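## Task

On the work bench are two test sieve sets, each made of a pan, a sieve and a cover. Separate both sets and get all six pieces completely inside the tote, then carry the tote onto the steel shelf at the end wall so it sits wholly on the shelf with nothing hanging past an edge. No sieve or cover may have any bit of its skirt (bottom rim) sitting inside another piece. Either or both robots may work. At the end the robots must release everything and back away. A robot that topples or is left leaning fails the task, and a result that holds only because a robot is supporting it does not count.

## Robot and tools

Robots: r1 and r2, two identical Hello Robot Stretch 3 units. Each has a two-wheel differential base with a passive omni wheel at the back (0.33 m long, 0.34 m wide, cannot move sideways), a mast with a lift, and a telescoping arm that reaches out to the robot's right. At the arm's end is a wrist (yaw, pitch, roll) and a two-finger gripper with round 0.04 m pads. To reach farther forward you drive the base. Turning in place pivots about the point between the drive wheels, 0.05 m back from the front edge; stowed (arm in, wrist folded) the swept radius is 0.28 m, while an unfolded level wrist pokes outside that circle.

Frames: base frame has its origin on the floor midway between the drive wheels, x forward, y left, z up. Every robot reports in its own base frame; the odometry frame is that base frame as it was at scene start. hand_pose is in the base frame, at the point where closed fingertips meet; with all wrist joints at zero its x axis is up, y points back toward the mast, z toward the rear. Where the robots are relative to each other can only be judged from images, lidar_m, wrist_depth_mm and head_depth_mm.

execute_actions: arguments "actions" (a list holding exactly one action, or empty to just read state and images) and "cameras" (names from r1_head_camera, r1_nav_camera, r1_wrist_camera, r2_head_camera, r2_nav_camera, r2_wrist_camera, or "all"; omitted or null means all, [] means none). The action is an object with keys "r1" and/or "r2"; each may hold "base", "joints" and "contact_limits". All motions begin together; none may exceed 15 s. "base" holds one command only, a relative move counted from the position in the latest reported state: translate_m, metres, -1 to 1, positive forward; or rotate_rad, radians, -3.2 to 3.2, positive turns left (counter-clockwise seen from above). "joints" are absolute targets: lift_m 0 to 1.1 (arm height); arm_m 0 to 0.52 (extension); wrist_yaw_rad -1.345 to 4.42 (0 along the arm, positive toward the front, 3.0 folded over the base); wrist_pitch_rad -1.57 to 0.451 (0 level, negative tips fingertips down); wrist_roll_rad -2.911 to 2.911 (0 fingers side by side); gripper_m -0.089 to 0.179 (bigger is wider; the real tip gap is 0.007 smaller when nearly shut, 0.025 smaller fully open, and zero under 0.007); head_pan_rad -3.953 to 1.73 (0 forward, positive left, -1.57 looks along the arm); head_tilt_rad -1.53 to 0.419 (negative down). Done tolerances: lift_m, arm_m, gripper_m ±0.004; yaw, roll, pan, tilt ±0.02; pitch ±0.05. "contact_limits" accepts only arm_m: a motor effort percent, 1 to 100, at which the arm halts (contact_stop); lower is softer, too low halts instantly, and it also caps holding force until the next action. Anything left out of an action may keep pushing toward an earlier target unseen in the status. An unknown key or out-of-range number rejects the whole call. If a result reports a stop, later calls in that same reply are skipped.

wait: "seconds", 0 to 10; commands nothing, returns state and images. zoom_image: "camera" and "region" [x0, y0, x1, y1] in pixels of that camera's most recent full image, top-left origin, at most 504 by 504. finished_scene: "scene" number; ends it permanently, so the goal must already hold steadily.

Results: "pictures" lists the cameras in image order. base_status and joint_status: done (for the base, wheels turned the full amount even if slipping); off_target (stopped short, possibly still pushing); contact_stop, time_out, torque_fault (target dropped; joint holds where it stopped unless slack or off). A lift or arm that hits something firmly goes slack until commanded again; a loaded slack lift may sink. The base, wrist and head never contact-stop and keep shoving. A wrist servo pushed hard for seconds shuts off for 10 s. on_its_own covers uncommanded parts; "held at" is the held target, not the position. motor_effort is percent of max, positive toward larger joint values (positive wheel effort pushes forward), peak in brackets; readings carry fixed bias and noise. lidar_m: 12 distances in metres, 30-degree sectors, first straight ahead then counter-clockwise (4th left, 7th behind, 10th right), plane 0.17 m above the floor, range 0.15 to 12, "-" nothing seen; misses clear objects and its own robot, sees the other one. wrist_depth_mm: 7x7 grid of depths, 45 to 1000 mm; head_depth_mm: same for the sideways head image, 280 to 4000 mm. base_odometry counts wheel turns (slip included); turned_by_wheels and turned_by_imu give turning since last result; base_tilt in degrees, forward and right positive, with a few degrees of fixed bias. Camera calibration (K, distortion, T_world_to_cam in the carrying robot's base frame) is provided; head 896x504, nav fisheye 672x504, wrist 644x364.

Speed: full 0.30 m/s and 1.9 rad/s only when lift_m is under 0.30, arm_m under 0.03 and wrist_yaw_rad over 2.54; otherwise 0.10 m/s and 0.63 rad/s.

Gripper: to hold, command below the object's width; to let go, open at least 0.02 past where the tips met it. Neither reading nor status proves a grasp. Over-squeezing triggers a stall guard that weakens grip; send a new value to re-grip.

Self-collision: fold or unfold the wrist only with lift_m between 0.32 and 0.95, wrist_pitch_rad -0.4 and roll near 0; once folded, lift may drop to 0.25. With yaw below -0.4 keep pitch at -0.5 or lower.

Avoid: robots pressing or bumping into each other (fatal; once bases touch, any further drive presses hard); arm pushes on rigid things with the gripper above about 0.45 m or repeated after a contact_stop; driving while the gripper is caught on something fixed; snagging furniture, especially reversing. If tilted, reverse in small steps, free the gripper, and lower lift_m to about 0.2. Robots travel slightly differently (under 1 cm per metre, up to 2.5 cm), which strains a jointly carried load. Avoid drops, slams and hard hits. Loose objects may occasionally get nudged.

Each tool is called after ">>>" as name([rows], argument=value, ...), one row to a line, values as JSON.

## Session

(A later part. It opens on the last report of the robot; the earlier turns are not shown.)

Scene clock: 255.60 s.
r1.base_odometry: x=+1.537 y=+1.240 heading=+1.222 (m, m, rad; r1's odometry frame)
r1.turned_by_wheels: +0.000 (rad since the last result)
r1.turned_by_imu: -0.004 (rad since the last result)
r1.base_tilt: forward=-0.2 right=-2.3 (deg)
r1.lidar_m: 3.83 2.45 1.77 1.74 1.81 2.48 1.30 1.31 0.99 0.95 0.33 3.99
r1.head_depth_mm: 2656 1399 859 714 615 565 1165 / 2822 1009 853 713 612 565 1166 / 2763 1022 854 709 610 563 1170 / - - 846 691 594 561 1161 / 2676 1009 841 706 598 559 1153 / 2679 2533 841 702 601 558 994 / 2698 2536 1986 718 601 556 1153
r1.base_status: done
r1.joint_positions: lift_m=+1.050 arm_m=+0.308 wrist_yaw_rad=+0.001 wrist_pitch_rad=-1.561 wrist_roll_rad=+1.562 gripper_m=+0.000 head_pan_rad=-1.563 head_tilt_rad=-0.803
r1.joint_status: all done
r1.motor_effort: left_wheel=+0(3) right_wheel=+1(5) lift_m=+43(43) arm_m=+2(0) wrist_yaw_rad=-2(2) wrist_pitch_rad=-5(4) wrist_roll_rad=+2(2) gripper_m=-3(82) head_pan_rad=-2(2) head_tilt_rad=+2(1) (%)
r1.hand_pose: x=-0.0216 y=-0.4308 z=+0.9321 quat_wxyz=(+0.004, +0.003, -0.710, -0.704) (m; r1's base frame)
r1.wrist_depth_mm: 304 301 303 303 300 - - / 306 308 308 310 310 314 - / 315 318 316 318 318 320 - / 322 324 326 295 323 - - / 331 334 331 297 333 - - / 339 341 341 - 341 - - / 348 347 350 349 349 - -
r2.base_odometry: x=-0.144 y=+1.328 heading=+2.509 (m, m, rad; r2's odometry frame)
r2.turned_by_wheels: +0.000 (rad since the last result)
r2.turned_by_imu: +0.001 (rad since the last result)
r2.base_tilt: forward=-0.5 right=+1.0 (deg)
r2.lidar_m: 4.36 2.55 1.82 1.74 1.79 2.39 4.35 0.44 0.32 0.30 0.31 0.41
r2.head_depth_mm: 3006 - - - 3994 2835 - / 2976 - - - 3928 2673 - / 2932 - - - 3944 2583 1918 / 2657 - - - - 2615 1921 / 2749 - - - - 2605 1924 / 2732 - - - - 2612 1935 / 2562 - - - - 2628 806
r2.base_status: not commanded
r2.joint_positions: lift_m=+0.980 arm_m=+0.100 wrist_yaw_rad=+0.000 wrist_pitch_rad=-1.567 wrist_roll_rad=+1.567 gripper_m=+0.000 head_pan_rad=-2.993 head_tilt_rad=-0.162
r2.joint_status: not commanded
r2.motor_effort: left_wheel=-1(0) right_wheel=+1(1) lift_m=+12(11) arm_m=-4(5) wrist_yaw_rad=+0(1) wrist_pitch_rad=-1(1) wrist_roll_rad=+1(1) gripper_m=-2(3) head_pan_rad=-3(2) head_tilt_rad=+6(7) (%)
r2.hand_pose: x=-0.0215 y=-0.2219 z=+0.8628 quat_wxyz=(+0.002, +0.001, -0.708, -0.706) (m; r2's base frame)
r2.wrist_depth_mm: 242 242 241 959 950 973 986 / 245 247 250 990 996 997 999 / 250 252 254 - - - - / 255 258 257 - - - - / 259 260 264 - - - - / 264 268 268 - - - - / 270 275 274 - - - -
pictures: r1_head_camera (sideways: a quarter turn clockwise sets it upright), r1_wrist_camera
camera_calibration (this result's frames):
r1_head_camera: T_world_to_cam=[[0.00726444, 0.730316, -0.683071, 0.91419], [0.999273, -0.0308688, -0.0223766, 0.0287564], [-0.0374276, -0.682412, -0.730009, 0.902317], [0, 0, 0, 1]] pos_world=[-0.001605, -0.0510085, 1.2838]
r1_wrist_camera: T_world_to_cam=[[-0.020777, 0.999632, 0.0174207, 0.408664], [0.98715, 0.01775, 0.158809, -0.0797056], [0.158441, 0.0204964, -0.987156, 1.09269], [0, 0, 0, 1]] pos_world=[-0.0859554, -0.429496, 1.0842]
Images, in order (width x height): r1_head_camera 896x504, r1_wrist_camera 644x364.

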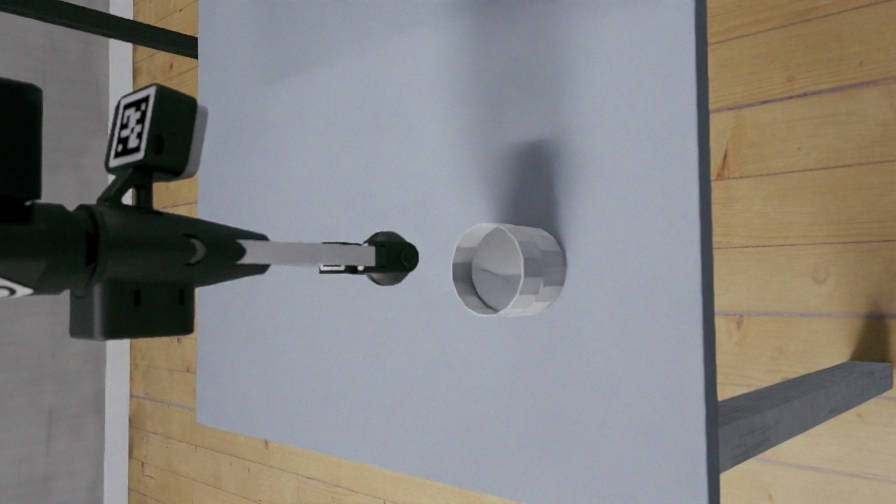

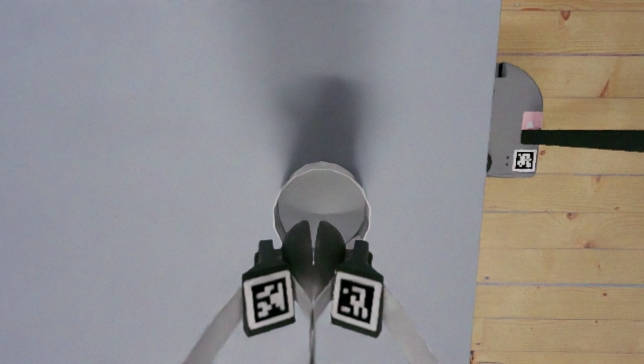

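>>> execute_actions([
  {"r1":{"base":{"translate_m":0.007},"joints":{"lift_m":0.98,"arm_m":0.303}}},
], cameras=["r1_head_camera","r1_wrist_camera"])

>>> execute_actions([
  {"r1":{"joints":{"lift_m":0.94}}},
], cameras=[])

>>> execute_actions([
  {"r1":{"joints":{"gripper_m":0.08}}},
], cameras=[])

>>> execute_actions([
  {"r1":{"joints":{"lift_m":1.08}}},
], cameras=["r1_head_camera"])

Scene clock: 258.37 s.
r1.base_odometry: x=+1.539 y=+1.247 heading=+1.222 (m, m, rad; r1's odometry frame)
r1.turned_by_wheels: +0.000 (rad since the last result)
r1.turned_by_imu: -0.001 (rad since the last result)
r1.base_tilt: forward=-0.2 right=-2.2 (deg)
r1.lidar_m: 3.83 2.46 1.77 1.74 1.80 2.48 1.31 1.32 0.99 0.95 0.32 3.98
r1.head_depth_mm: - 1015 855 714 610 567 1168 / 2716 1028 832 716 611 564 1167 / - 1026 827 709 609 562 1157 / - - 802 699 595 561 1156 / 2712 2649 821 705 603 560 1157 / 2703 2538 837 702 603 558 991 / 2686 2515 2035 733 600 556 1155
r1.base_status: done
r1.joint_positions: lift_m=+0.980 arm_m=+0.303 wrist_yaw_rad=+0.001 wrist_pitch_rad=-1.562 wrist_roll_rad=+1.562 gripper_m=+0.000 head_pan_rad=-1.563 head_tilt_rad=-0.803
r1.joint_status: all done
r1.motor_effort: left_wheel=-1(2) right_wheel=+1(5) lift_m=+32(35) arm_m=-2(2) wrist_yaw_rad=-1(1) wrist_pitch_rad=-5(5) wrist_roll_rad=+3(2) gripper_m=-2(2) head_pan_rad=-1(2) head_tilt_rad=+2(2) (%)
r1.hand_pose: x=-0.0216 y=-0.4261 z=+0.8624 quat_wxyz=(+0.004, +0.003, -0.710, -0.704) (m; r1's base frame)
r1.wrist_depth_mm: 237 238 238 237 238 237 949 / 244 243 244 242 242 244 947 / 249 248 249 248 249 249 - / 256 256 255 223 255 257 - / 261 259 261 226 261 265 - / 268 264 267 - 270 271 - / 273 276 279 275 277 280 -
r2.base_odometry: x=-0.144 y=+1.328 heading=+2.509 (m, m, rad; r2's odometry frame)
r2.turned_by_wheels: +0.000 (rad since the last result)
r2.turned_by_imu: +0.001 (rad since the last result)
r2.base_tilt: forward=-0.5 right=+1.0 (deg)
r2.lidar_m: 4.37 2.56 1.82 1.73 1.79 2.39 4.35 0.44 0.32 0.30 0.31 0.41
r2.head_depth_mm: 3025 - - - - 2856 - / 2954 - - - 3962 2705 - / 2933 - - - 3947 2578 1909 / 2612 - - - - 2596 1914 / 2750 - - - - 2626 1925 / 2759 - - - - 2605 1934 / 2598 - - - - 2611 805
r2.base_status: not commanded
r2.joint_positions: lift_m=+0.980 arm_m=+0.100 wrist_yaw_rad=+0.000 wrist_pitch_rad=-1.567 wrist_roll_rad=+1.567 gripper_m=+0.000 head_pan_rad=-2.993 head_tilt_rad=-0.162
r2.joint_status: not commanded
r2.motor_effort: left_wheel=+0(1) right_wheel=+1(2) lift_m=+11(11) arm_m=-4(4) wrist_yaw_rad=-1(0) wrist_pitch_rad=-1(1) wrist_roll_rad=+1(1) gripper_m=-2(2) head_pan_rad=-2(2) head_tilt_rad=+6(7) (%)
r2.hand_pose: x=-0.0215 y=-0.2219 z=+0.8628 quat_wxyz=(+0.002, +0.001, -0.708, -0.706) (m; r2's base frame)
r2.wrist_depth_mm: 240 241 242 977 972 985 974 / 245 247 250 979 982 958 990 / 249 251 253 - - - - / 254 257 257 - - - - / 260 261 262 - - - - / 263 268 269 - - - - / 269 274 275 - - - -
pictures: r1_head_camera (sideways: a quarter turn clockwise sets it upright), r1_wrist_camera
camera_calibration (this result's frames):
r1_head_camera: T_world_to_cam=[[0.00726444, 0.730316, -0.683071, 0.91419], [0.999273, -0.0308688, -0.0223766, 0.0287564], [-0.0374276, -0.682412, -0.730009, 0.902317], [0, 0, 0, 1]] pos_world=[-0.001605, -0.0510085, 1.2838]
r1_wrist_camera: T_world_to_cam=[[-0.0207577, 0.999622, 0.0180403, 0.404682], [0.98715, 0.0176325, 0.158819, -0.0687914], [0.158441, 0.0211053, -0.987143, 1.02412], [0, 0, 0, 1]] pos_world=[-0.0859554, -0.424931, 1.01458]
Images, in order (width x height): r1_head_camera 896x504, r1_wrist_camera 644x364.

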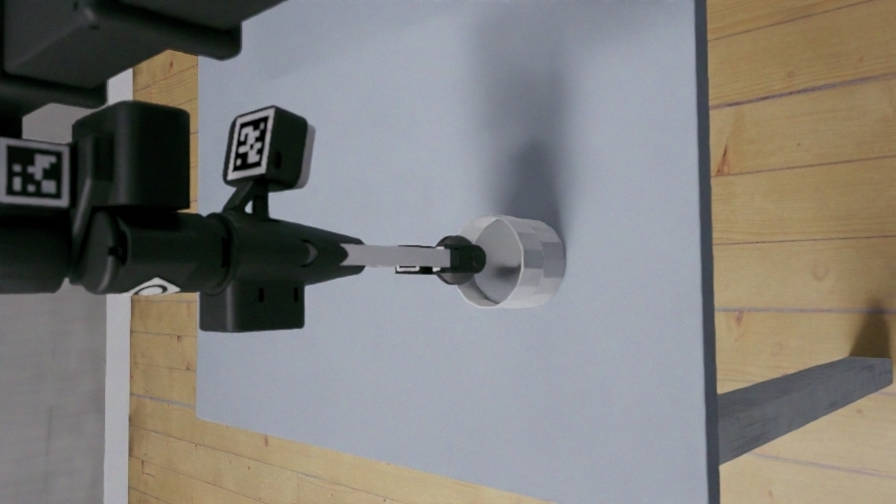

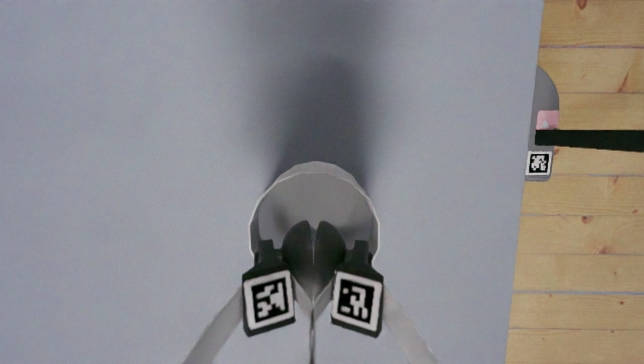

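Scene clock: 259.53 s.
r1.base_odometry: x=+1.539 y=+1.247 heading=+1.222 (m, m, rad; r1's odometry frame)
r1.turned_by_wheels: +0.000 (rad since the last result)
r1.turned_by_imu: +0.000 (rad since the last result)
r1.base_tilt: forward=-0.3 right=-2.3 (deg)
r1.lidar_m: 3.82 2.46 1.77 1.74 1.81 2.48 1.31 1.32 0.99 0.95 0.32 3.97
r1.head_depth_mm: 2594 - - 713 612 566 1171 / - - 856 712 610 566 1170 / - - 815 708 607 562 1166 / 2643 - - 708 595 562 1163 / 2724 2556 810 703 602 559 1158 / 2682 2547 838 702 602 559 993 / 2744 2523 2042 732 601 556 1155
r1.base_status: not commanded
r1.joint_positions: lift_m=+0.940 arm_m=+0.303 wrist_yaw_rad=+0.001 wrist_pitch_rad=-1.562 wrist_roll_rad=+1.562 gripper_m=+0.000 head_pan_rad=-1.563 head_tilt_rad=-0.803
r1.joint_status: all done
r1.motor_effort: left_wheel=+0(1) right_wheel=+1(1) lift_m=+31(31) arm_m=-2(3) wrist_yaw_rad=-2(2) wrist_pitch_rad=-5(5) wrist_roll_rad=+3(2) gripper_m=-3(3) head_pan_rad=-2(2) head_tilt_rad=+1(1) (%)
r1.hand_pose: x=-0.0216 y=-0.4261 z=+0.8224 quat_wxyz=(+0.004, +0.003, -0.710, -0.704) (m; r1's base frame)
r1.wrist_depth_mm: 200 201 201 200 202 201 903 / 205 205 205 205 206 205 904 / 209 209 210 211 211 212 928 / 216 215 215 184 215 216 951 / 221 220 220 185 220 221 - / 226 227 226 - 226 227 - / 230 233 231 233 232 235 -
r2.base_odometry: x=-0.144 y=+1.328 heading=+2.509 (m, m, rad; r2's odometry frame)
r2.turned_by_wheels: +0.000 (rad since the last result)
r2.turned_by_imu: +0.000 (rad since the last result)
r2.base_tilt: forward=-0.5 right=+1.0 (deg)
r2.lidar_m: 4.35 2.55 1.82 1.73 1.78 2.39 4.37 0.44 0.31 0.30 0.31 0.42
r2.head_depth_mm: 3020 - - - 3945 2878 - / 2950 - - - - 2693 - / 2946 - - - - 2587 1903 / 2611 - - - - 2610 1921 / 2747 - - - - 2638 1945 / 2722 - - - - 2620 1932 / 2608 - - - - 2644 807
r2.base_status: not commanded
r2.joint_positions: lift_m=+0.980 arm_m=+0.100 wrist_yaw_rad=+0.000 wrist_pitch_rad=-1.567 wrist_roll_rad=+1.567 gripper_m=+0.000 head_pan_rad=-2.993 head_tilt_rad=-0.162
r2.joint_status: not commanded
r2.motor_effort: left_wheel=-1(1) right_wheel=+1(2) lift_m=+11(11) arm_m=-4(4) wrist_yaw_rad=-1(0) wrist_pitch_rad=-1(1) wrist_roll_rad=+1(2) gripper_m=-2(3) head_pan_rad=-3(2) head_tilt_rad=+6(6) (%)
r2.hand_pose: x=-0.0215 y=-0.2219 z=+0.8628 quat_wxyz=(+0.002, +0.001, -0.708, -0.706) (m; r2's base frame)
r2.wrist_depth_mm: 240 242 242 957 969 978 985 / 245 244 248 982 976 977 - / 249 248 253 - - - - / 254 255 257 - - - - / 259 262 263 - - - - / 266 267 269 - - - - / 271 272 274 - - - -
pictures: none
No camera images: the call's "cameras" was empty. Leave "cameras" out to get every camera's image.

Scene clock: 260.83 s.
r1.base_odometry: x=+1.539 y=+1.247 heading=+1.222 (m, m, rad; r1's odometry frame)
r1.turned_by_wheels: +0.000 (rad since the last result)
r1.turned_by_imu: +0.000 (rad since the last result)
r1.base_tilt: forward=-0.1 right=-2.1 (deg)
r1.lidar_m: 3.82 2.46 1.77 1.74 1.80 2.48 1.30 1.32 0.99 0.95 0.32 3.95
r1.head_depth_mm: 2630 - - 714 610 565 1164 / - - 857 714 611 565 1167 / - - 815 710 607 562 1162 / 2659 - - 716 594 562 1159 / 2719 2563 809 704 602 560 1158 / 2727 2539 841 701 603 557 1000 / 2721 2515 2029 733 601 557 1148
r1.base_status: not commanded
r1.joint_positions: lift_m=+0.940 arm_m=+0.303 wrist_yaw_rad=+0.001 wrist_pitch_rad=-1.562 wrist_roll_rad=+1.562 gripper_m=+0.079 head_pan_rad=-1.563 head_tilt_rad=-0.803
r1.joint_status: all done
r1.motor_effort: left_wheel=-1(1) right_wheel=+2(1) lift_m=+32(32) arm_m=-2(2) wrist_yaw_rad=-2(1) wrist_pitch_rad=-5(5) wrist_roll_rad=+3(2) gripper_m=+23(100) head_pan_rad=-2(2) head_tilt_rad=+1(1) (%)
r1.hand_pose: x=-0.0216 y=-0.4261 z=+0.8224 quat_wxyz=(+0.004, +0.003, -0.710, -0.704) (m; r1's base frame)
r1.wrist_depth_mm: 199 200 201 200 199 201 895 / 205 205 207 205 206 205 909 / 209 211 209 210 211 212 934 / 215 216 216 183 216 214 967 / 220 220 220 186 219 221 - / 225 226 224 190 227 228 - / 231 232 232 233 232 231 -
r2.base_odometry: x=-0.144 y=+1.328 heading=+2.509 (m, m, rad; r2's odometry frame)
r2.turned_by_wheels: +0.000 (rad since the last result)
r2.turned_by_imu: +0.000 (rad since the last result)
r2.base_tilt: forward=-0.6 right=+1.0 (deg)
r2.lidar_m: 4.35 2.56 1.82 1.74 1.79 2.39 4.36 0.44 0.32 0.30 0.31 0.41
r2.head_depth_mm: 3010 - - - 3967 2861 - / 2916 - - - 3922 2693 - / 2946 - - - 3992 2559 1906 / 2626 - - - - 2579 1922 / 2738 - - - - 2604 1936 / 2744 - - - - 2614 1941 / 2577 - - - - 2599 810
r2.base_status: not commanded
r2.joint_positions: lift_m=+0.980 arm_m=+0.100 wrist_yaw_rad=+0.000 wrist_pitch_rad=-1.567 wrist_roll_rad=+1.567 gripper_m=+0.000 head_pan_rad=-2.993 head_tilt_rad=-0.162
r2.joint_status: not commanded
r2.motor_effort: left_wheel=+0(0) right_wheel=+1(2) lift_m=+11(11) arm_m=-4(3) wrist_yaw_rad=-1(1) wrist_pitch_rad=-1(1) wrist_roll_rad=+1(1) gripper_m=-3(2) head_pan_rad=-2(2) head_tilt_rad=+7(6) (%)
r2.hand_pose: x=-0.0215 y=-0.2219 z=+0.8628 quat_wxyz=(+0.002, +0.001, -0.708, -0.706) (m; r2's base frame)
r2.wrist_depth_mm: 240 240 242 968 987 978 966 / 244 246 245 980 984 994 - / 249 251 254 - - - - / 256 258 256 - - - - / 262 263 264 - - - - / 264 266 270 - - - - / 270 276 274 - - - -
pictures: none
No camera images: the call's "cameras" was empty. Leave "cameras" out to get every camera's image.

Scene clock: 262.93 s.
r1.base_odometry: x=+1.539 y=+1.247 heading=+1.222 (m, m, rad; r1's odometry frame)
r1.turned_by_wheels: +0.000 (rad since the last result)
r1.turned_by_imu: -0.001 (rad since the last result)
r1.base_tilt: forward=-0.2 right=-2.2 (deg)
r1.lidar_m: 3.82 2.46 1.77 1.74 1.80 2.48 1.31 1.32 0.99 0.95 0.32 3.99
r1.head_depth_mm: 2698 1403 862 717 612 566 1168 / 2680 1034 855 713 609 565 1167 / 2686 2591 852 709 610 565 1163 / - 986 877 653 607 560 1154 / - 2577 845 687 605 559 1158 / 2669 2530 837 703 603 559 994 / 2696 2519 2032 734 600 557 1156
r1.base_status: not commanded
r1.joint_positions: lift_m=+1.080 arm_m=+0.303 wrist_yaw_rad=+0.001 wrist_pitch_rad=-1.562 wrist_roll_rad=+1.562 gripper_m=+0.079 head_pan_rad=-1.563 head_tilt_rad=-0.803
r1.joint_status: all done
r1.motor_effort: left_wheel=-1(1) right_wheel=+2(2) lift_m=+44(43) arm_m=-2(2) wrist_yaw_rad=-1(2) wrist_pitch_rad=-5(5) wrist_roll_rad=+3(3) gripper_m=+24(25) head_pan_rad=-2(1) head_tilt_rad=+1(2) (%)
r1.hand_pose: x=-0.0216 y=-0.4261 z=+0.9620 quat_wxyz=(+0.004, +0.003, -0.710, -0.704) (m; r1's base frame)
r1.wrist_depth_mm: 329 328 331 330 330 - - / 337 337 337 336 339 - - / 341 347 344 347 344 351 - / 351 354 352 183 354 - - / 362 364 362 185 360 - - / 372 373 370 190 373 - - / 382 380 384 386 380 - -
r2.base_odometry: x=-0.144 y=+1.328 heading=+2.509 (m, m, rad; r2's odometry frame)
r2.turned_by_wheels: +0.000 (rad since the last result)
r2.turned_by_imu: +0.000 (rad since the last result)
r2.base_tilt: forward=-0.5 right=+1.0 (deg)
r2.lidar_m: 4.36 2.55 1.82 1.74 1.78 2.39 4.36 0.44 0.32 0.30 0.31 0.41
r2.head_depth_mm: 2999 - - - 3956 2926 - / 2959 - - - 3970 2700 - / 2945 - - - - 2627 1912 / 2592 - - - - 2575 1923 / 2709 - - - - 2600 1916 / 2746 - - - - 2627 1934 / 2578 - - - - 2625 807
r2.base_status: not commanded
r2.joint_positions: lift_m=+0.980 arm_m=+0.100 wrist_yaw_rad=+0.000 wrist_pitch_rad=-1.567 wrist_roll_rad=+1.567 gripper_m=+0.000 head_pan_rad=-2.993 head_tilt_rad=-0.162
r2.joint_status: not commanded
r2.motor_effort: left_wheel=-1(0) right_wheel=+1(2) lift_m=+11(11) arm_m=-4(4) wrist_yaw_rad=+0(1) wrist_pitch_rad=-1(1) wrist_roll_rad=+1(1) gripper_m=-2(3) head_pan_rad=-2(3) head_tilt_rad=+6(7) (%)
r2.hand_pose: x=-0.0215 y=-0.2219 z=+0.8628 quat_wxyz=(+0.002, +0.001, -0.708, -0.706) (m; r2's base frame)
r2.wrist_depth_mm: 241 240 242 953 971 959 989 / 244 245 247 998 977 998 - / 250 253 253 - - - - / 253 256 257 - - - - / 259 262 263 - - - - / 265 268 271 - - - - / 269 274 275 - - - -
pictures: r1_head_camera (sideways: a quarter turn clockwise sets it upright)
camera_calibration (this result's frames):
r1_head_camera: T_world_to_cam=[[0.00726435, 0.730316, -0.683071, 0.914191], [0.999273, -0.0308687, -0.0223766, 0.0287564], [-0.0374275, -0.682412, -0.730009, 0.902317], [0, 0, 0, 1]] pos_world=[-0.00160499, -0.0510085, 1.2838]
Images, in order (width x height): r1_head_camera 896x504.

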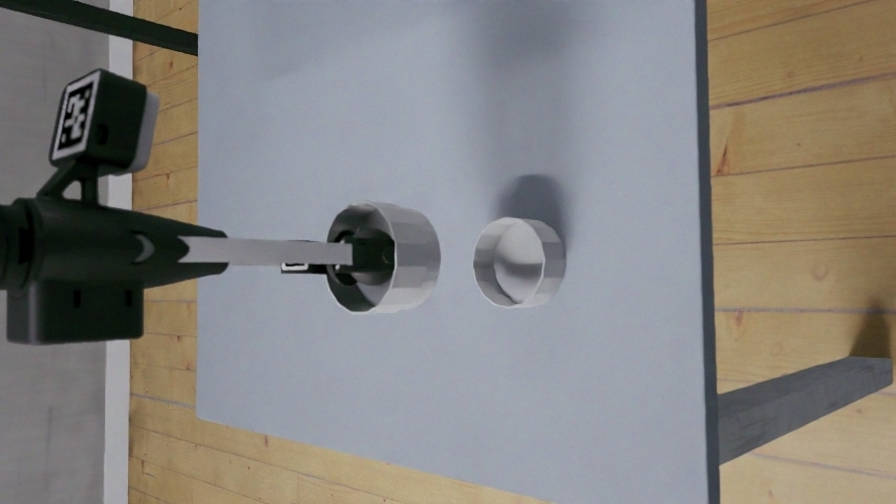

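>>> execute_actions([
  {"r1":{"base":{"translate_m":-0.6},"joints":{"arm_m":0.51}}},
], cameras=["r1_wrist_camera"])

>>> execute_actions([
  {"r1":{"joints":{"lift_m":0.93}}},
], cameras=["r1_wrist_camera"])

>>> execute_actions([
  {"r1":{"joints":{"gripper_m":0}}},
], cameras=[])

>>> execute_actions([
  {"r1":{"joints":{"lift_m":1.02}}},
], cameras=["r1_head_camera"])

>>> execute_actions([
  {"r1":{"base":{"translate_m":0.602},"joints":{"arm_m":0.303}},"r2":{"base":{"translate_m":0.052},"joints":{"head_pan_rad":-1.57,"head_tilt_rad":-0.8,"lift_m":1.02,"gripper_m":0.08,"arm_m":0.315}}},
], cameras=["r1_head_camera","r1_wrist_camera","r2_head_camera","r2_wrist_camera"])

Scene clock: 271.47 s.
r1.base_odometry: x=+1.334 y=+0.683 heading=+1.222 (m, m, rad; r1's odometry frame)
r1.turned_by_wheels: +0.000 (rad since the last result)
r1.turned_by_imu: +0.001 (rad since the last result)
r1.base_tilt: forward=-0.3 right=-2.4 (deg)
r1.lidar_m: 4.42 2.43 1.81 1.74 1.81 2.49 4.36 0.73 0.98 0.95 0.99 0.78
r1.head_depth_mm: 2769 2604 859 715 613 566 1168 / 2753 2603 855 711 610 564 1169 / 2781 2572 778 650 608 562 1161 / 2781 2652 818 660 608 560 1162 / 2675 1366 837 657 605 559 1159 / 2709 2546 789 652 603 556 1151 / 2691 2552 813 653 601 546 1152
r1.base_status: done
r1.joint_positions: lift_m=+1.080 arm_m=+0.510 wrist_yaw_rad=+0.001 wrist_pitch_rad=-1.562 wrist_roll_rad=+1.563 gripper_m=+0.079 head_pan_rad=-1.563 head_tilt_rad=-0.803
r1.joint_status: all done
r1.motor_effort: left_wheel=+0(3) right_wheel=+2(2) lift_m=+44(44) arm_m=+2(2) wrist_yaw_rad=-2(1) wrist_pitch_rad=-5(5) wrist_roll_rad=+2(3) gripper_m=+25(23) head_pan_rad=-2(1) head_tilt_rad=+2(1) (%)
r1.hand_pose: x=-0.0216 y=-0.6326 z=+0.9620 quat_wxyz=(+0.003, +0.003, -0.710, -0.704) (m; r1's base frame)
r1.wrist_depth_mm: 327 327 330 333 329 332 334 / 333 334 336 336 334 338 341 / 266 327 342 337 346 287 349 / 273 330 345 184 342 307 353 / 284 349 359 186 340 308 363 / 296 356 366 191 346 304 372 / 336 342 337 323 341 325 380
r2.base_odometry: x=-0.144 y=+1.328 heading=+2.509 (m, m, rad; r2's odometry frame)
r2.turned_by_wheels: +0.000 (rad since the last result)
r2.turned_by_imu: +0.002 (rad since the last result)
r2.base_tilt: forward=-0.5 right=+1.1 (deg)
r2.lidar_m: 4.35 2.55 1.81 1.74 1.79 2.39 4.36 0.44 0.32 0.30 0.31 0.41
r2.head_depth_mm: 2979 - - - - 2810 - / 2938 - - - - 2742 - / 2985 - - - - 2551 1915 / 2599 - - - 3980 2604 1910 / 2733 - - - - 2581 1929 / 2762 - - - - 2595 1931 / 2576 - - - - 2588 806
r2.base_status: not commanded
r2.joint_positions: lift_m=+0.980 arm_m=+0.100 wrist_yaw_rad=+0.000 wrist_pitch_rad=-1.567 wrist_roll_rad=+1.567 gripper_m=+0.000 head_pan_rad=-2.993 head_tilt_rad=-0.162
r2.joint_status: not commanded
r2.motor_effort: left_wheel=+0(0) right_wheel=+1(1) lift_m=+11(11) arm_m=-4(5) wrist_yaw_rad=+0(0) wrist_pitch_rad=-1(1) wrist_roll_rad=+1(1) gripper_m=-3(2) head_pan_rad=-3(3) head_tilt_rad=+7(6) (%)
r2.hand_pose: x=-0.0215 y=-0.2219 z=+0.8628 quat_wxyz=(+0.002, +0.001, -0.708, -0.706) (m; r2's base frame)
r2.wrist_depth_mm: 242 240 244 982 945 958 930 / 245 244 247 978 992 - 992 / 250 251 254 - - - - / 255 255 257 - - - - / 262 262 262 - - - - / 264 266 266 - - - - / 271 273 275 - - - -
pictures: r1_wrist_camera
camera_calibration (this result's frames):
r1_wrist_camera: T_world_to_cam=[[-0.0200714, 0.999634, 0.0181555, 0.60919], [0.987161, 0.0169363, 0.158826, -0.0814165], [0.158461, 0.0211103, -0.98714, 1.1268], [0, 0, 0, 1]] pos_world=[-0.0859552, -0.631375, 1.11418]
Images, in order (width x height): r1_wrist_camera 644x364.

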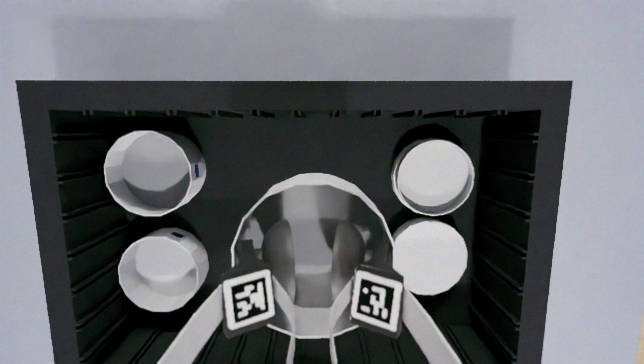

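Scene clock: 273.67 s.
r1.base_odometry: x=+1.334 y=+0.683 heading=+1.222 (m, m, rad; r1's odometry frame)
r1.turned_by_wheels: +0.000 (rad since the last result)
r1.turned_by_imu: -0.001 (rad since the last result)
r1.base_tilt: forward=-0.2 right=-2.2 (deg)
r1.lidar_m: 4.43 2.43 1.80 1.74 1.81 2.49 4.38 0.73 0.98 0.95 0.99 0.78
r1.head_depth_mm: 2713 - - 697 611 566 1163 / - 1014 853 712 610 564 1169 / - 1027 779 647 609 562 1163 / - 892 842 660 607 561 1158 / 2614 887 841 656 603 560 1156 / 2702 2517 791 654 603 558 1151 / 2717 2524 814 653 602 546 1152
r1.base_status: not commanded
r1.joint_positions: lift_m=+0.930 arm_m=+0.510 wrist_yaw_rad=+0.001 wrist_pitch_rad=-1.562 wrist_roll_rad=+1.563 gripper_m=+0.079 head_pan_rad=-1.563 head_tilt_rad=-0.803
r1.joint_status: all done
r1.motor_effort: left_wheel=-1(1) right_wheel=+2(1) lift_m=+33(35) arm_m=+2(2) wrist_yaw_rad=-1(1) wrist_pitch_rad=-5(5) wrist_roll_rad=+2(2) gripper_m=+25(24) head_pan_rad=-2(2) head_tilt_rad=+2(2) (%)
r1.hand_pose: x=-0.0216 y=-0.6326 z=+0.8124 quat_wxyz=(+0.003, +0.003, -0.710, -0.704) (m; r1's base frame)
r1.wrist_depth_mm: 108 109 109 109 109 109 109 / 110 110 111 111 111 111 111 / 194 197 197 198 198 197 196 / 176 200 202 183 202 191 191 / 185 207 205 186 206 195 194 / 209 212 211 190 213 198 202 / 201 216 219 218 217 194 196
r2.base_odometry: x=-0.144 y=+1.328 heading=+2.509 (m, m, rad; r2's odometry frame)
r2.turned_by_wheels: +0.000 (rad since the last result)
r2.turned_by_imu: +0.000 (rad since the last result)
r2.base_tilt: forward=-0.5 right=+1.0 (deg)
r2.lidar_m: 4.35 2.55 1.82 1.74 1.79 2.38 4.36 0.44 0.32 0.30 0.31 0.41
r2.head_depth_mm: 3047 - - - 3946 2829 - / 2948 - - - 3983 2704 - / 2954 - - - - 2594 1912 / 2601 - - - - 2613 1924 / 2744 - - - 3992 2623 1932 / 2745 - - - - 2598 1921 / 2550 - - - - 2644 808
r2.base_status: not commanded
r2.joint_positions: lift_m=+0.980 arm_m=+0.100 wrist_yaw_rad=+0.000 wrist_pitch_rad=-1.567 wrist_roll_rad=+1.567 gripper_m=+0.000 head_pan_rad=-2.993 head_tilt_rad=-0.162
r2.joint_status: not commanded
r2.motor_effort: left_wheel=+0(0) right_wheel=+1(1) lift_m=+11(11) arm_m=-4(4) wrist_yaw_rad=+0(0) wrist_pitch_rad=-1(1) wrist_roll_rad=+1(2) gripper_m=-2(2) head_pan_rad=-3(3) head_tilt_rad=+7(7) (%)
r2.hand_pose: x=-0.0215 y=-0.2219 z=+0.8628 quat_wxyz=(+0.002, +0.001, -0.708, -0.706) (m; r2's base frame)
r2.wrist_depth_mm: 240 241 242 975 974 - 981 / 245 246 247 958 990 - 989 / 252 251 253 - - - - / 256 255 257 - - - - / 261 263 266 - - - - / 264 268 269 - - - - / 272 274 273 - - - -
pictures: r1_wrist_camera
camera_calibration (this result's frames):
r1_wrist_camera: T_world_to_cam=[[-0.0200715, 0.999634, 0.0181554, 0.611908], [0.987161, 0.0169364, 0.158826, -0.0576503], [0.158461, 0.0211102, -0.98714, 0.97909], [0, 0, 0, 1]] pos_world=[-0.0859552, -0.631376, 0.964545]
Images, in order (width x height): r1_wrist_camera 644x364.

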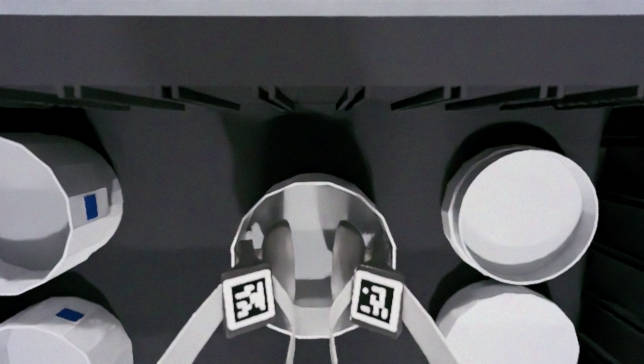

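Scene clock: 274.97 s.
r1.base_odometry: x=+1.334 y=+0.683 heading=+1.222 (m, m, rad; r1's odometry frame)
r1.turned_by_wheels: +0.000 (rad since the last result)
r1.turned_by_imu: +0.000 (rad since the last result)
r1.base_tilt: forward=-0.2 right=-2.2 (deg)
r1.lidar_m: 4.44 2.43 1.80 1.74 1.81 2.49 4.37 0.73 0.98 0.95 0.99 0.78
r1.head_depth_mm: 2707 - - 699 611 566 1166 / - 1009 851 712 610 565 1167 / - 1023 778 648 609 563 1155 / - 894 845 660 607 562 1162 / 2624 884 841 657 603 559 1158 / 2687 2541 794 651 603 557 1155 / 2705 2535 813 654 599 547 1158
r1.base_status: not commanded
r1.joint_positions: lift_m=+0.930 arm_m=+0.510 wrist_yaw_rad=+0.001 wrist_pitch_rad=-1.562 wrist_roll_rad=+1.563 gripper_m=+0.000 head_pan_rad=-1.563 head_tilt_rad=-0.803
r1.joint_status: all done
r1.motor_effort: left_wheel=+0(1) right_wheel=+1(1) lift_m=+33(33) arm_m=+2(2) wrist_yaw_rad=-1(2) wrist_pitch_rad=-5(5) wrist_roll_rad=+2(2) gripper_m=-3(82) head_pan_rad=-2(2) head_tilt_rad=+1(1) (%)
r1.hand_pose: x=-0.0216 y=-0.6326 z=+0.8124 quat_wxyz=(+0.003, +0.003, -0.710, -0.704) (m; r1's base frame)
r1.wrist_depth_mm: 108 109 109 109 109 109 109 / 110 111 111 111 111 110 111 / 196 197 197 197 197 196 197 / 176 201 202 187 202 191 191 / 186 207 206 188 205 196 192 / 211 212 213 - 213 199 203 / 201 215 218 219 216 196 196
r2.base_odometry: x=-0.144 y=+1.328 heading=+2.509 (m, m, rad; r2's odometry frame)
r2.turned_by_wheels: +0.000 (rad since the last result)
r2.turned_by_imu: +0.000 (rad since the last result)
r2.base_tilt: forward=-0.5 right=+1.0 (deg)
r2.lidar_m: 4.35 2.55 1.82 1.74 1.79 2.39 4.36 0.44 0.32 0.30 0.31 0.42
r2.head_depth_mm: 2975 - - - 3926 2818 - / 2993 - - - 3970 2709 - / 2948 - - - - 2582 1920 / 2589 - - - 3924 2632 1900 / 2769 - - - - 2644 1921 / 2738 - - - - 2566 1939 / 2579 - - - - 2626 807
r2.base_status: not commanded
r2.joint_positions: lift_m=+0.980 arm_m=+0.100 wrist_yaw_rad=+0.000 wrist_pitch_rad=-1.567 wrist_roll_rad=+1.567 gripper_m=+0.000 head_pan_rad=-2.993 head_tilt_rad=-0.162
r2.joint_status: not commanded
r2.motor_effort: left_wheel=+0(1) right_wheel=+1(2) lift_m=+12(11) arm_m=-4(4) wrist_yaw_rad=+0(0) wrist_pitch_rad=-2(1) wrist_roll_rad=+1(2) gripper_m=-2(3) head_pan_rad=-2(2) head_tilt_rad=+7(7) (%)
r2.hand_pose: x=-0.0215 y=-0.2219 z=+0.8628 quat_wxyz=(+0.002, +0.001, -0.708, -0.706) (m; r2's base frame)
r2.wrist_depth_mm: 241 239 241 990 955 980 987 / 245 247 249 984 - 971 996 / 250 249 254 - - - - / 255 256 257 - - - - / 259 262 264 - - - - / 264 267 269 - - - - / 270 274 276 - - - -
pictures: none
No camera images: the call's "cameras" was empty. Leave "cameras" out to get every camera's image.

Scene clock: 276.63 s.
r1.base_odometry: x=+1.334 y=+0.683 heading=+1.222 (m, m, rad; r1's odometry frame)
r1.turned_by_wheels: +0.000 (rad since the last result)
r1.turned_by_imu: +0.000 (rad since the last result)
r1.base_tilt: forward=-0.3 right=-2.1 (deg)
r1.lidar_m: 4.43 2.43 1.81 1.74 1.81 2.50 4.37 0.73 0.98 0.95 0.99 0.78
r1.head_depth_mm: 2816 2621 861 716 613 567 1166 / 2771 2621 850 711 613 566 1161 / 2645 2578 779 649 607 563 1162 / - 2597 823 660 607 560 1160 / 1273 1372 839 658 604 559 1158 / 2696 2548 790 653 602 558 1152 / 2732 2529 813 652 603 547 1155
r1.base_status: not commanded
r1.joint_positions: lift_m=+1.020 arm_m=+0.510 wrist_yaw_rad=+0.001 wrist_pitch_rad=-1.562 wrist_roll_rad=+1.563 gripper_m=+0.000 head_pan_rad=-1.563 head_tilt_rad=-0.803
r1.joint_status: all done
r1.motor_effort: left_wheel=+0(1) right_wheel=+1(1) lift_m=+43(44) arm_m=+2(3) wrist_yaw_rad=-2(1) wrist_pitch_rad=-5(5) wrist_roll_rad=+2(2) gripper_m=-3(3) head_pan_rad=-2(2) head_tilt_rad=+1(1) (%)
r1.hand_pose: x=-0.0216 y=-0.6326 z=+0.9021 quat_wxyz=(+0.003, +0.003, -0.710, -0.704) (m; r1's base frame)
r1.wrist_depth_mm: 275 272 276 272 275 274 273 / 197 196 198 197 198 198 199 / 253 270 286 286 282 280 206 / 253 273 290 277 284 278 217 / 260 300 299 280 294 284 217 / 262 303 308 - 284 282 228 / 267 312 318 314 314 298 234
r2.base_odometry: x=-0.144 y=+1.328 heading=+2.509 (m, m, rad; r2's odometry frame)
r2.turned_by_wheels: +0.000 (rad since the last result)
r2.turned_by_imu: +0.000 (rad since the last result)
r2.base_tilt: forward=-0.4 right=+1.0 (deg)
r2.lidar_m: 4.36 2.54 1.82 1.73 1.79 2.39 4.37 0.44 0.32 0.30 0.31 0.41
r2.head_depth_mm: 3010 - - - 3959 2868 - / 2965 - - - - 2741 - / 2983 - - - - 2573 1915 / 2611 - - - - 2574 1934 / 2741 - - - - 2607 1938 / 2741 - - - - 2600 1929 / 2570 - - - - 2644 813
r2.base_status: not commanded
r2.joint_positions: lift_m=+0.980 arm_m=+0.100 wrist_yaw_rad=+0.000 wrist_pitch_rad=-1.567 wrist_roll_rad=+1.567 gripper_m=+0.000 head_pan_rad=-2.993 head_tilt_rad=-0.162
r2.joint_status: not commanded
r2.motor_effort: left_wheel=-1(0) right_wheel=+1(2) lift_m=+11(12) arm_m=-4(5) wrist_yaw_rad=-1(1) wrist_pitch_rad=-1(1) wrist_roll_rad=+1(1) gripper_m=-1(2) head_pan_rad=-3(2) head_tilt_rad=+7(7) (%)
r2.hand_pose: x=-0.0215 y=-0.2219 z=+0.8628 quat_wxyz=(+0.002, +0.001, -0.708, -0.706) (m; r2's base frame)
r2.wrist_depth_mm: 241 242 243 996 994 996 973 / 245 247 248 947 - - 981 / 250 253 255 - - - - / 257 255 257 - - - - / 261 262 261 - - - - / 266 269 271 - - - - / 271 275 275 - - - -
pictures: r1_head_camera (sideways: a quarter turn clockwise sets it upright)
camera_calibration (this result's frames):
r1_head_camera: T_world_to_cam=[[0.00726433, 0.73026, -0.68313, 0.914268], [0.999273, -0.0308699, -0.0223735, 0.0287523], [-0.0374267, -0.682471, -0.729954, 0.902245], [0, 0, 0, 1]] pos_world=[-0.00160495, -0.0510099, 1.2838]
Images, in order (width x height): r1_head_camera 896x504.

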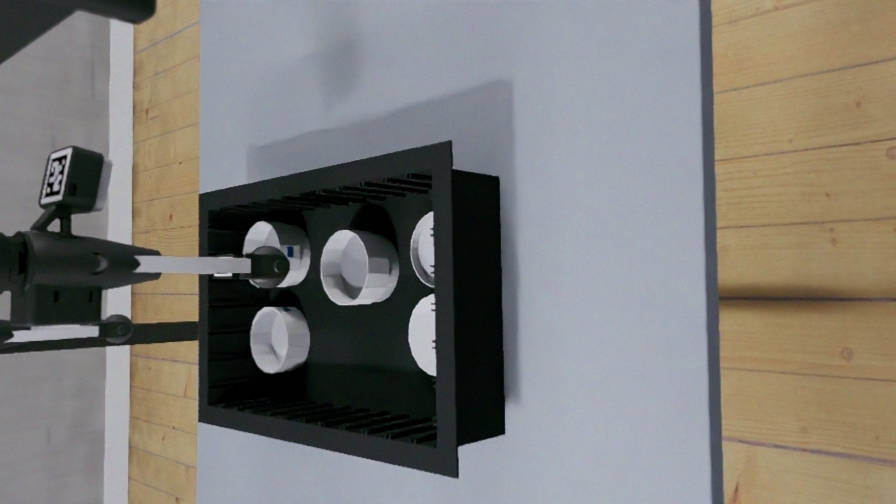

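Scene clock: 283.60 s.
r1.base_odometry: x=+1.540 y=+1.249 heading=+1.222 (m, m, rad; r1's odometry frame)
r1.turned_by_wheels: +0.000 (rad since the last result)
r1.turned_by_imu: -0.004 (rad since the last result)
r1.base_tilt: forward=-0.2 right=-2.2 (deg)
r1.lidar_m: 3.81 2.45 1.77 1.74 1.80 2.48 1.31 1.32 0.99 0.95 0.32 3.97
r1.head_depth_mm: 2818 1429 859 717 612 566 1169 / 2864 2736 855 712 610 564 1165 / - 2782 853 708 609 564 1161 / - - 825 689 605 561 1161 / 2724 2531 841 705 605 560 1158 / 2690 2535 838 703 603 558 972 / 2737 2508 2023 733 600 557 1151
r1.base_status: done
r1.joint_positions: lift_m=+1.020 arm_m=+0.303 wrist_yaw_rad=+0.001 wrist_pitch_rad=-1.562 wrist_roll_rad=+1.563 gripper_m=+0.000 head_pan_rad=-1.563 head_tilt_rad=-0.803
r1.joint_status: all done
r1.motor_effort: left_wheel=-1(3) right_wheel=+0(5) lift_m=+43(43) arm_m=-2(2) wrist_yaw_rad=-1(1) wrist_pitch_rad=-5(5) wrist_roll_rad=+2(3) gripper_m=-2(2) head_pan_rad=-3(2) head_tilt_rad=+1(2) (%)
r1.hand_pose: x=-0.0216 y=-0.4260 z=+0.9021 quat_wxyz=(+0.003, +0.003, -0.710, -0.704) (m; r1's base frame)
r1.wrist_depth_mm: 274 272 277 274 277 276 976 / 280 281 282 280 281 284 - / 286 285 287 289 288 288 - / 293 291 294 294 296 299 - / 301 302 302 296 301 - - / 308 308 312 - 307 - - / 322 316 318 319 320 - -
r2.base_odometry: x=-0.186 y=+1.359 heading=+2.509 (m, m, rad; r2's odometry frame)
r2.turned_by_wheels: +0.000 (rad since the last result)
r2.turned_by_imu: +0.002 (rad since the last result)
r2.base_tilt: forward=-0.5 right=+1.0 (deg)
r2.lidar_m: 4.30 2.56 1.82 1.74 1.79 2.39 4.40 0.44 0.31 0.30 0.31 0.41
r2.head_depth_mm: 2882 2730 906 741 624 563 1188 / - 3003 828 650 627 553 1177 / - 3028 858 719 627 554 1181 / - - 864 718 627 553 1178 / 2715 2932 867 694 629 554 1179 / 2737 2896 887 729 629 545 1185 / 2747 2906 916 747 630 546 1187
r2.base_status: done
r2.joint_positions: lift_m=+1.020 arm_m=+0.315 wrist_yaw_rad=+0.000 wrist_pitch_rad=-1.567 wrist_roll_rad=+1.567 gripper_m=+0.080 head_pan_rad=-1.577 head_tilt_rad=-0.790
r2.joint_status: all done
r2.motor_effort: left_wheel=-1(2) right_wheel=+2(7) lift_m=+26(28) arm_m=+6(8) wrist_yaw_rad=+0(1) wrist_pitch_rad=-1(1) wrist_roll_rad=+2(1) gripper_m=+1(84) head_pan_rad=+3(30) head_tilt_rad=-6(46) (%)
r2.hand_pose: x=-0.0215 y=-0.4363 z=+0.9019 quat_wxyz=(+0.002, +0.001, -0.708, -0.706) (m; r2's base frame)
r2.wrist_depth_mm: 194 194 194 276 282 285 - / 278 278 282 281 285 - - / 283 286 286 290 292 293 - / 291 293 293 294 295 304 - / 280 294 299 299 304 - - / 283 304 289 286 311 - - / 273 272 259 267 321 - -
pictures: r1_head_camera (sideways: a quarter turn clockwise sets it upright), r1_wrist_camera, r2_head_camera (sideways: a quarter turn clockwise sets it upright), r2_wrist_camera
camera_calibration (this result's frames):
r1_head_camera: T_world_to_cam=[[0.00726289, 0.73022, -0.683173, 0.914324], [0.999273, -0.0308689, -0.0223713, 0.0287494], [-0.0374247, -0.682514, -0.729914, 0.902193], [0, 0, 0, 1]] pos_world=[-0.00160482, -0.051011, 1.28381]
r1_wrist_camera: T_world_to_cam=[[-0.0200726, 0.999627, 0.0185429, 0.403405], [0.987161, 0.0168759, 0.158833, -0.0754243], [0.15846, 0.021493, -0.987131, 1.06341], [0, 0, 0, 1]] pos_world=[-0.0859553, -0.424838, 1.05423]
r2_head_camera: T_world_to_cam=[[-0.000481066, 0.685274, -0.728285, 0.964899], [0.999812, -0.0137995, -0.0136449, 0.013528], [-0.0194004, -0.728155, -0.685138, 0.846402], [0, 0, 0, 1]] pos_world=[0.00335933, -0.0447216, 1.28281]
r2_wrist_camera: T_world_to_cam=[[-0.0168369, 0.999703, 0.0176348, 0.414661], [0.992339, 0.0145487, 0.122685, -0.0398715], [0.122392, 0.0195654, -0.992289, 1.07404], [0, 0, 0, 1]] pos_world=[-0.0849064, -0.434971, 1.06334]
Images, in order (width x height): r1_head_camera 896x504, r1_wrist_camera 644x364, r2_head_camera 896x504, r2_wrist_camera 644x364.

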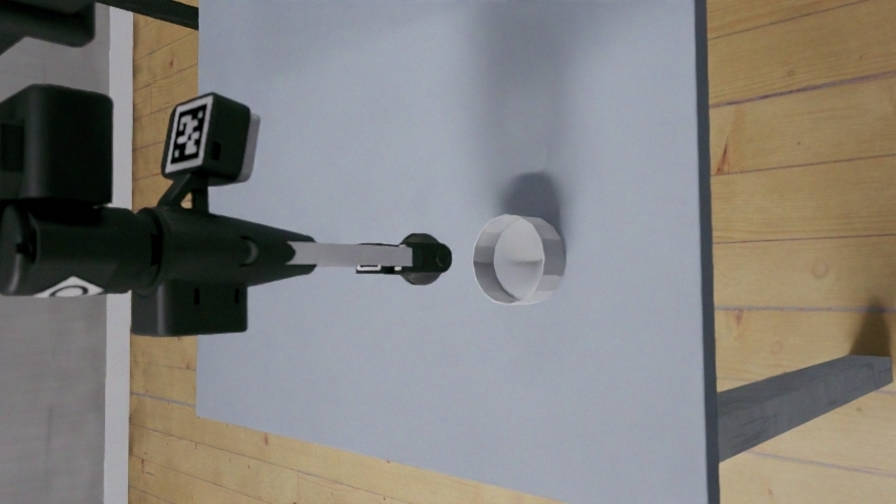

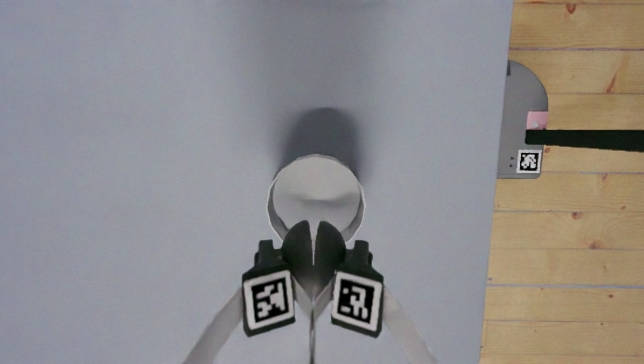

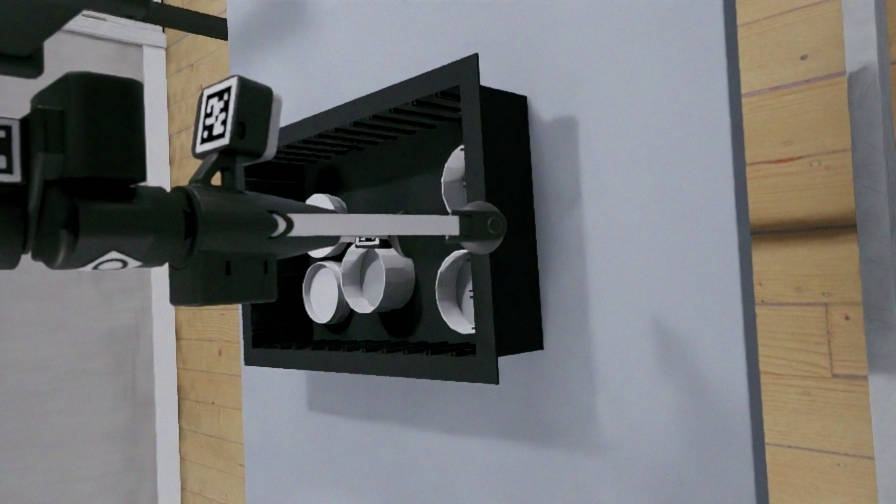

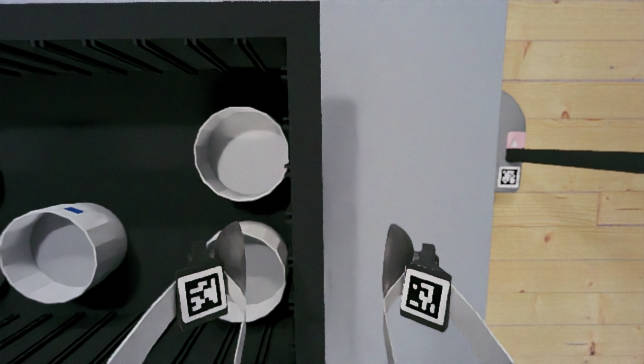

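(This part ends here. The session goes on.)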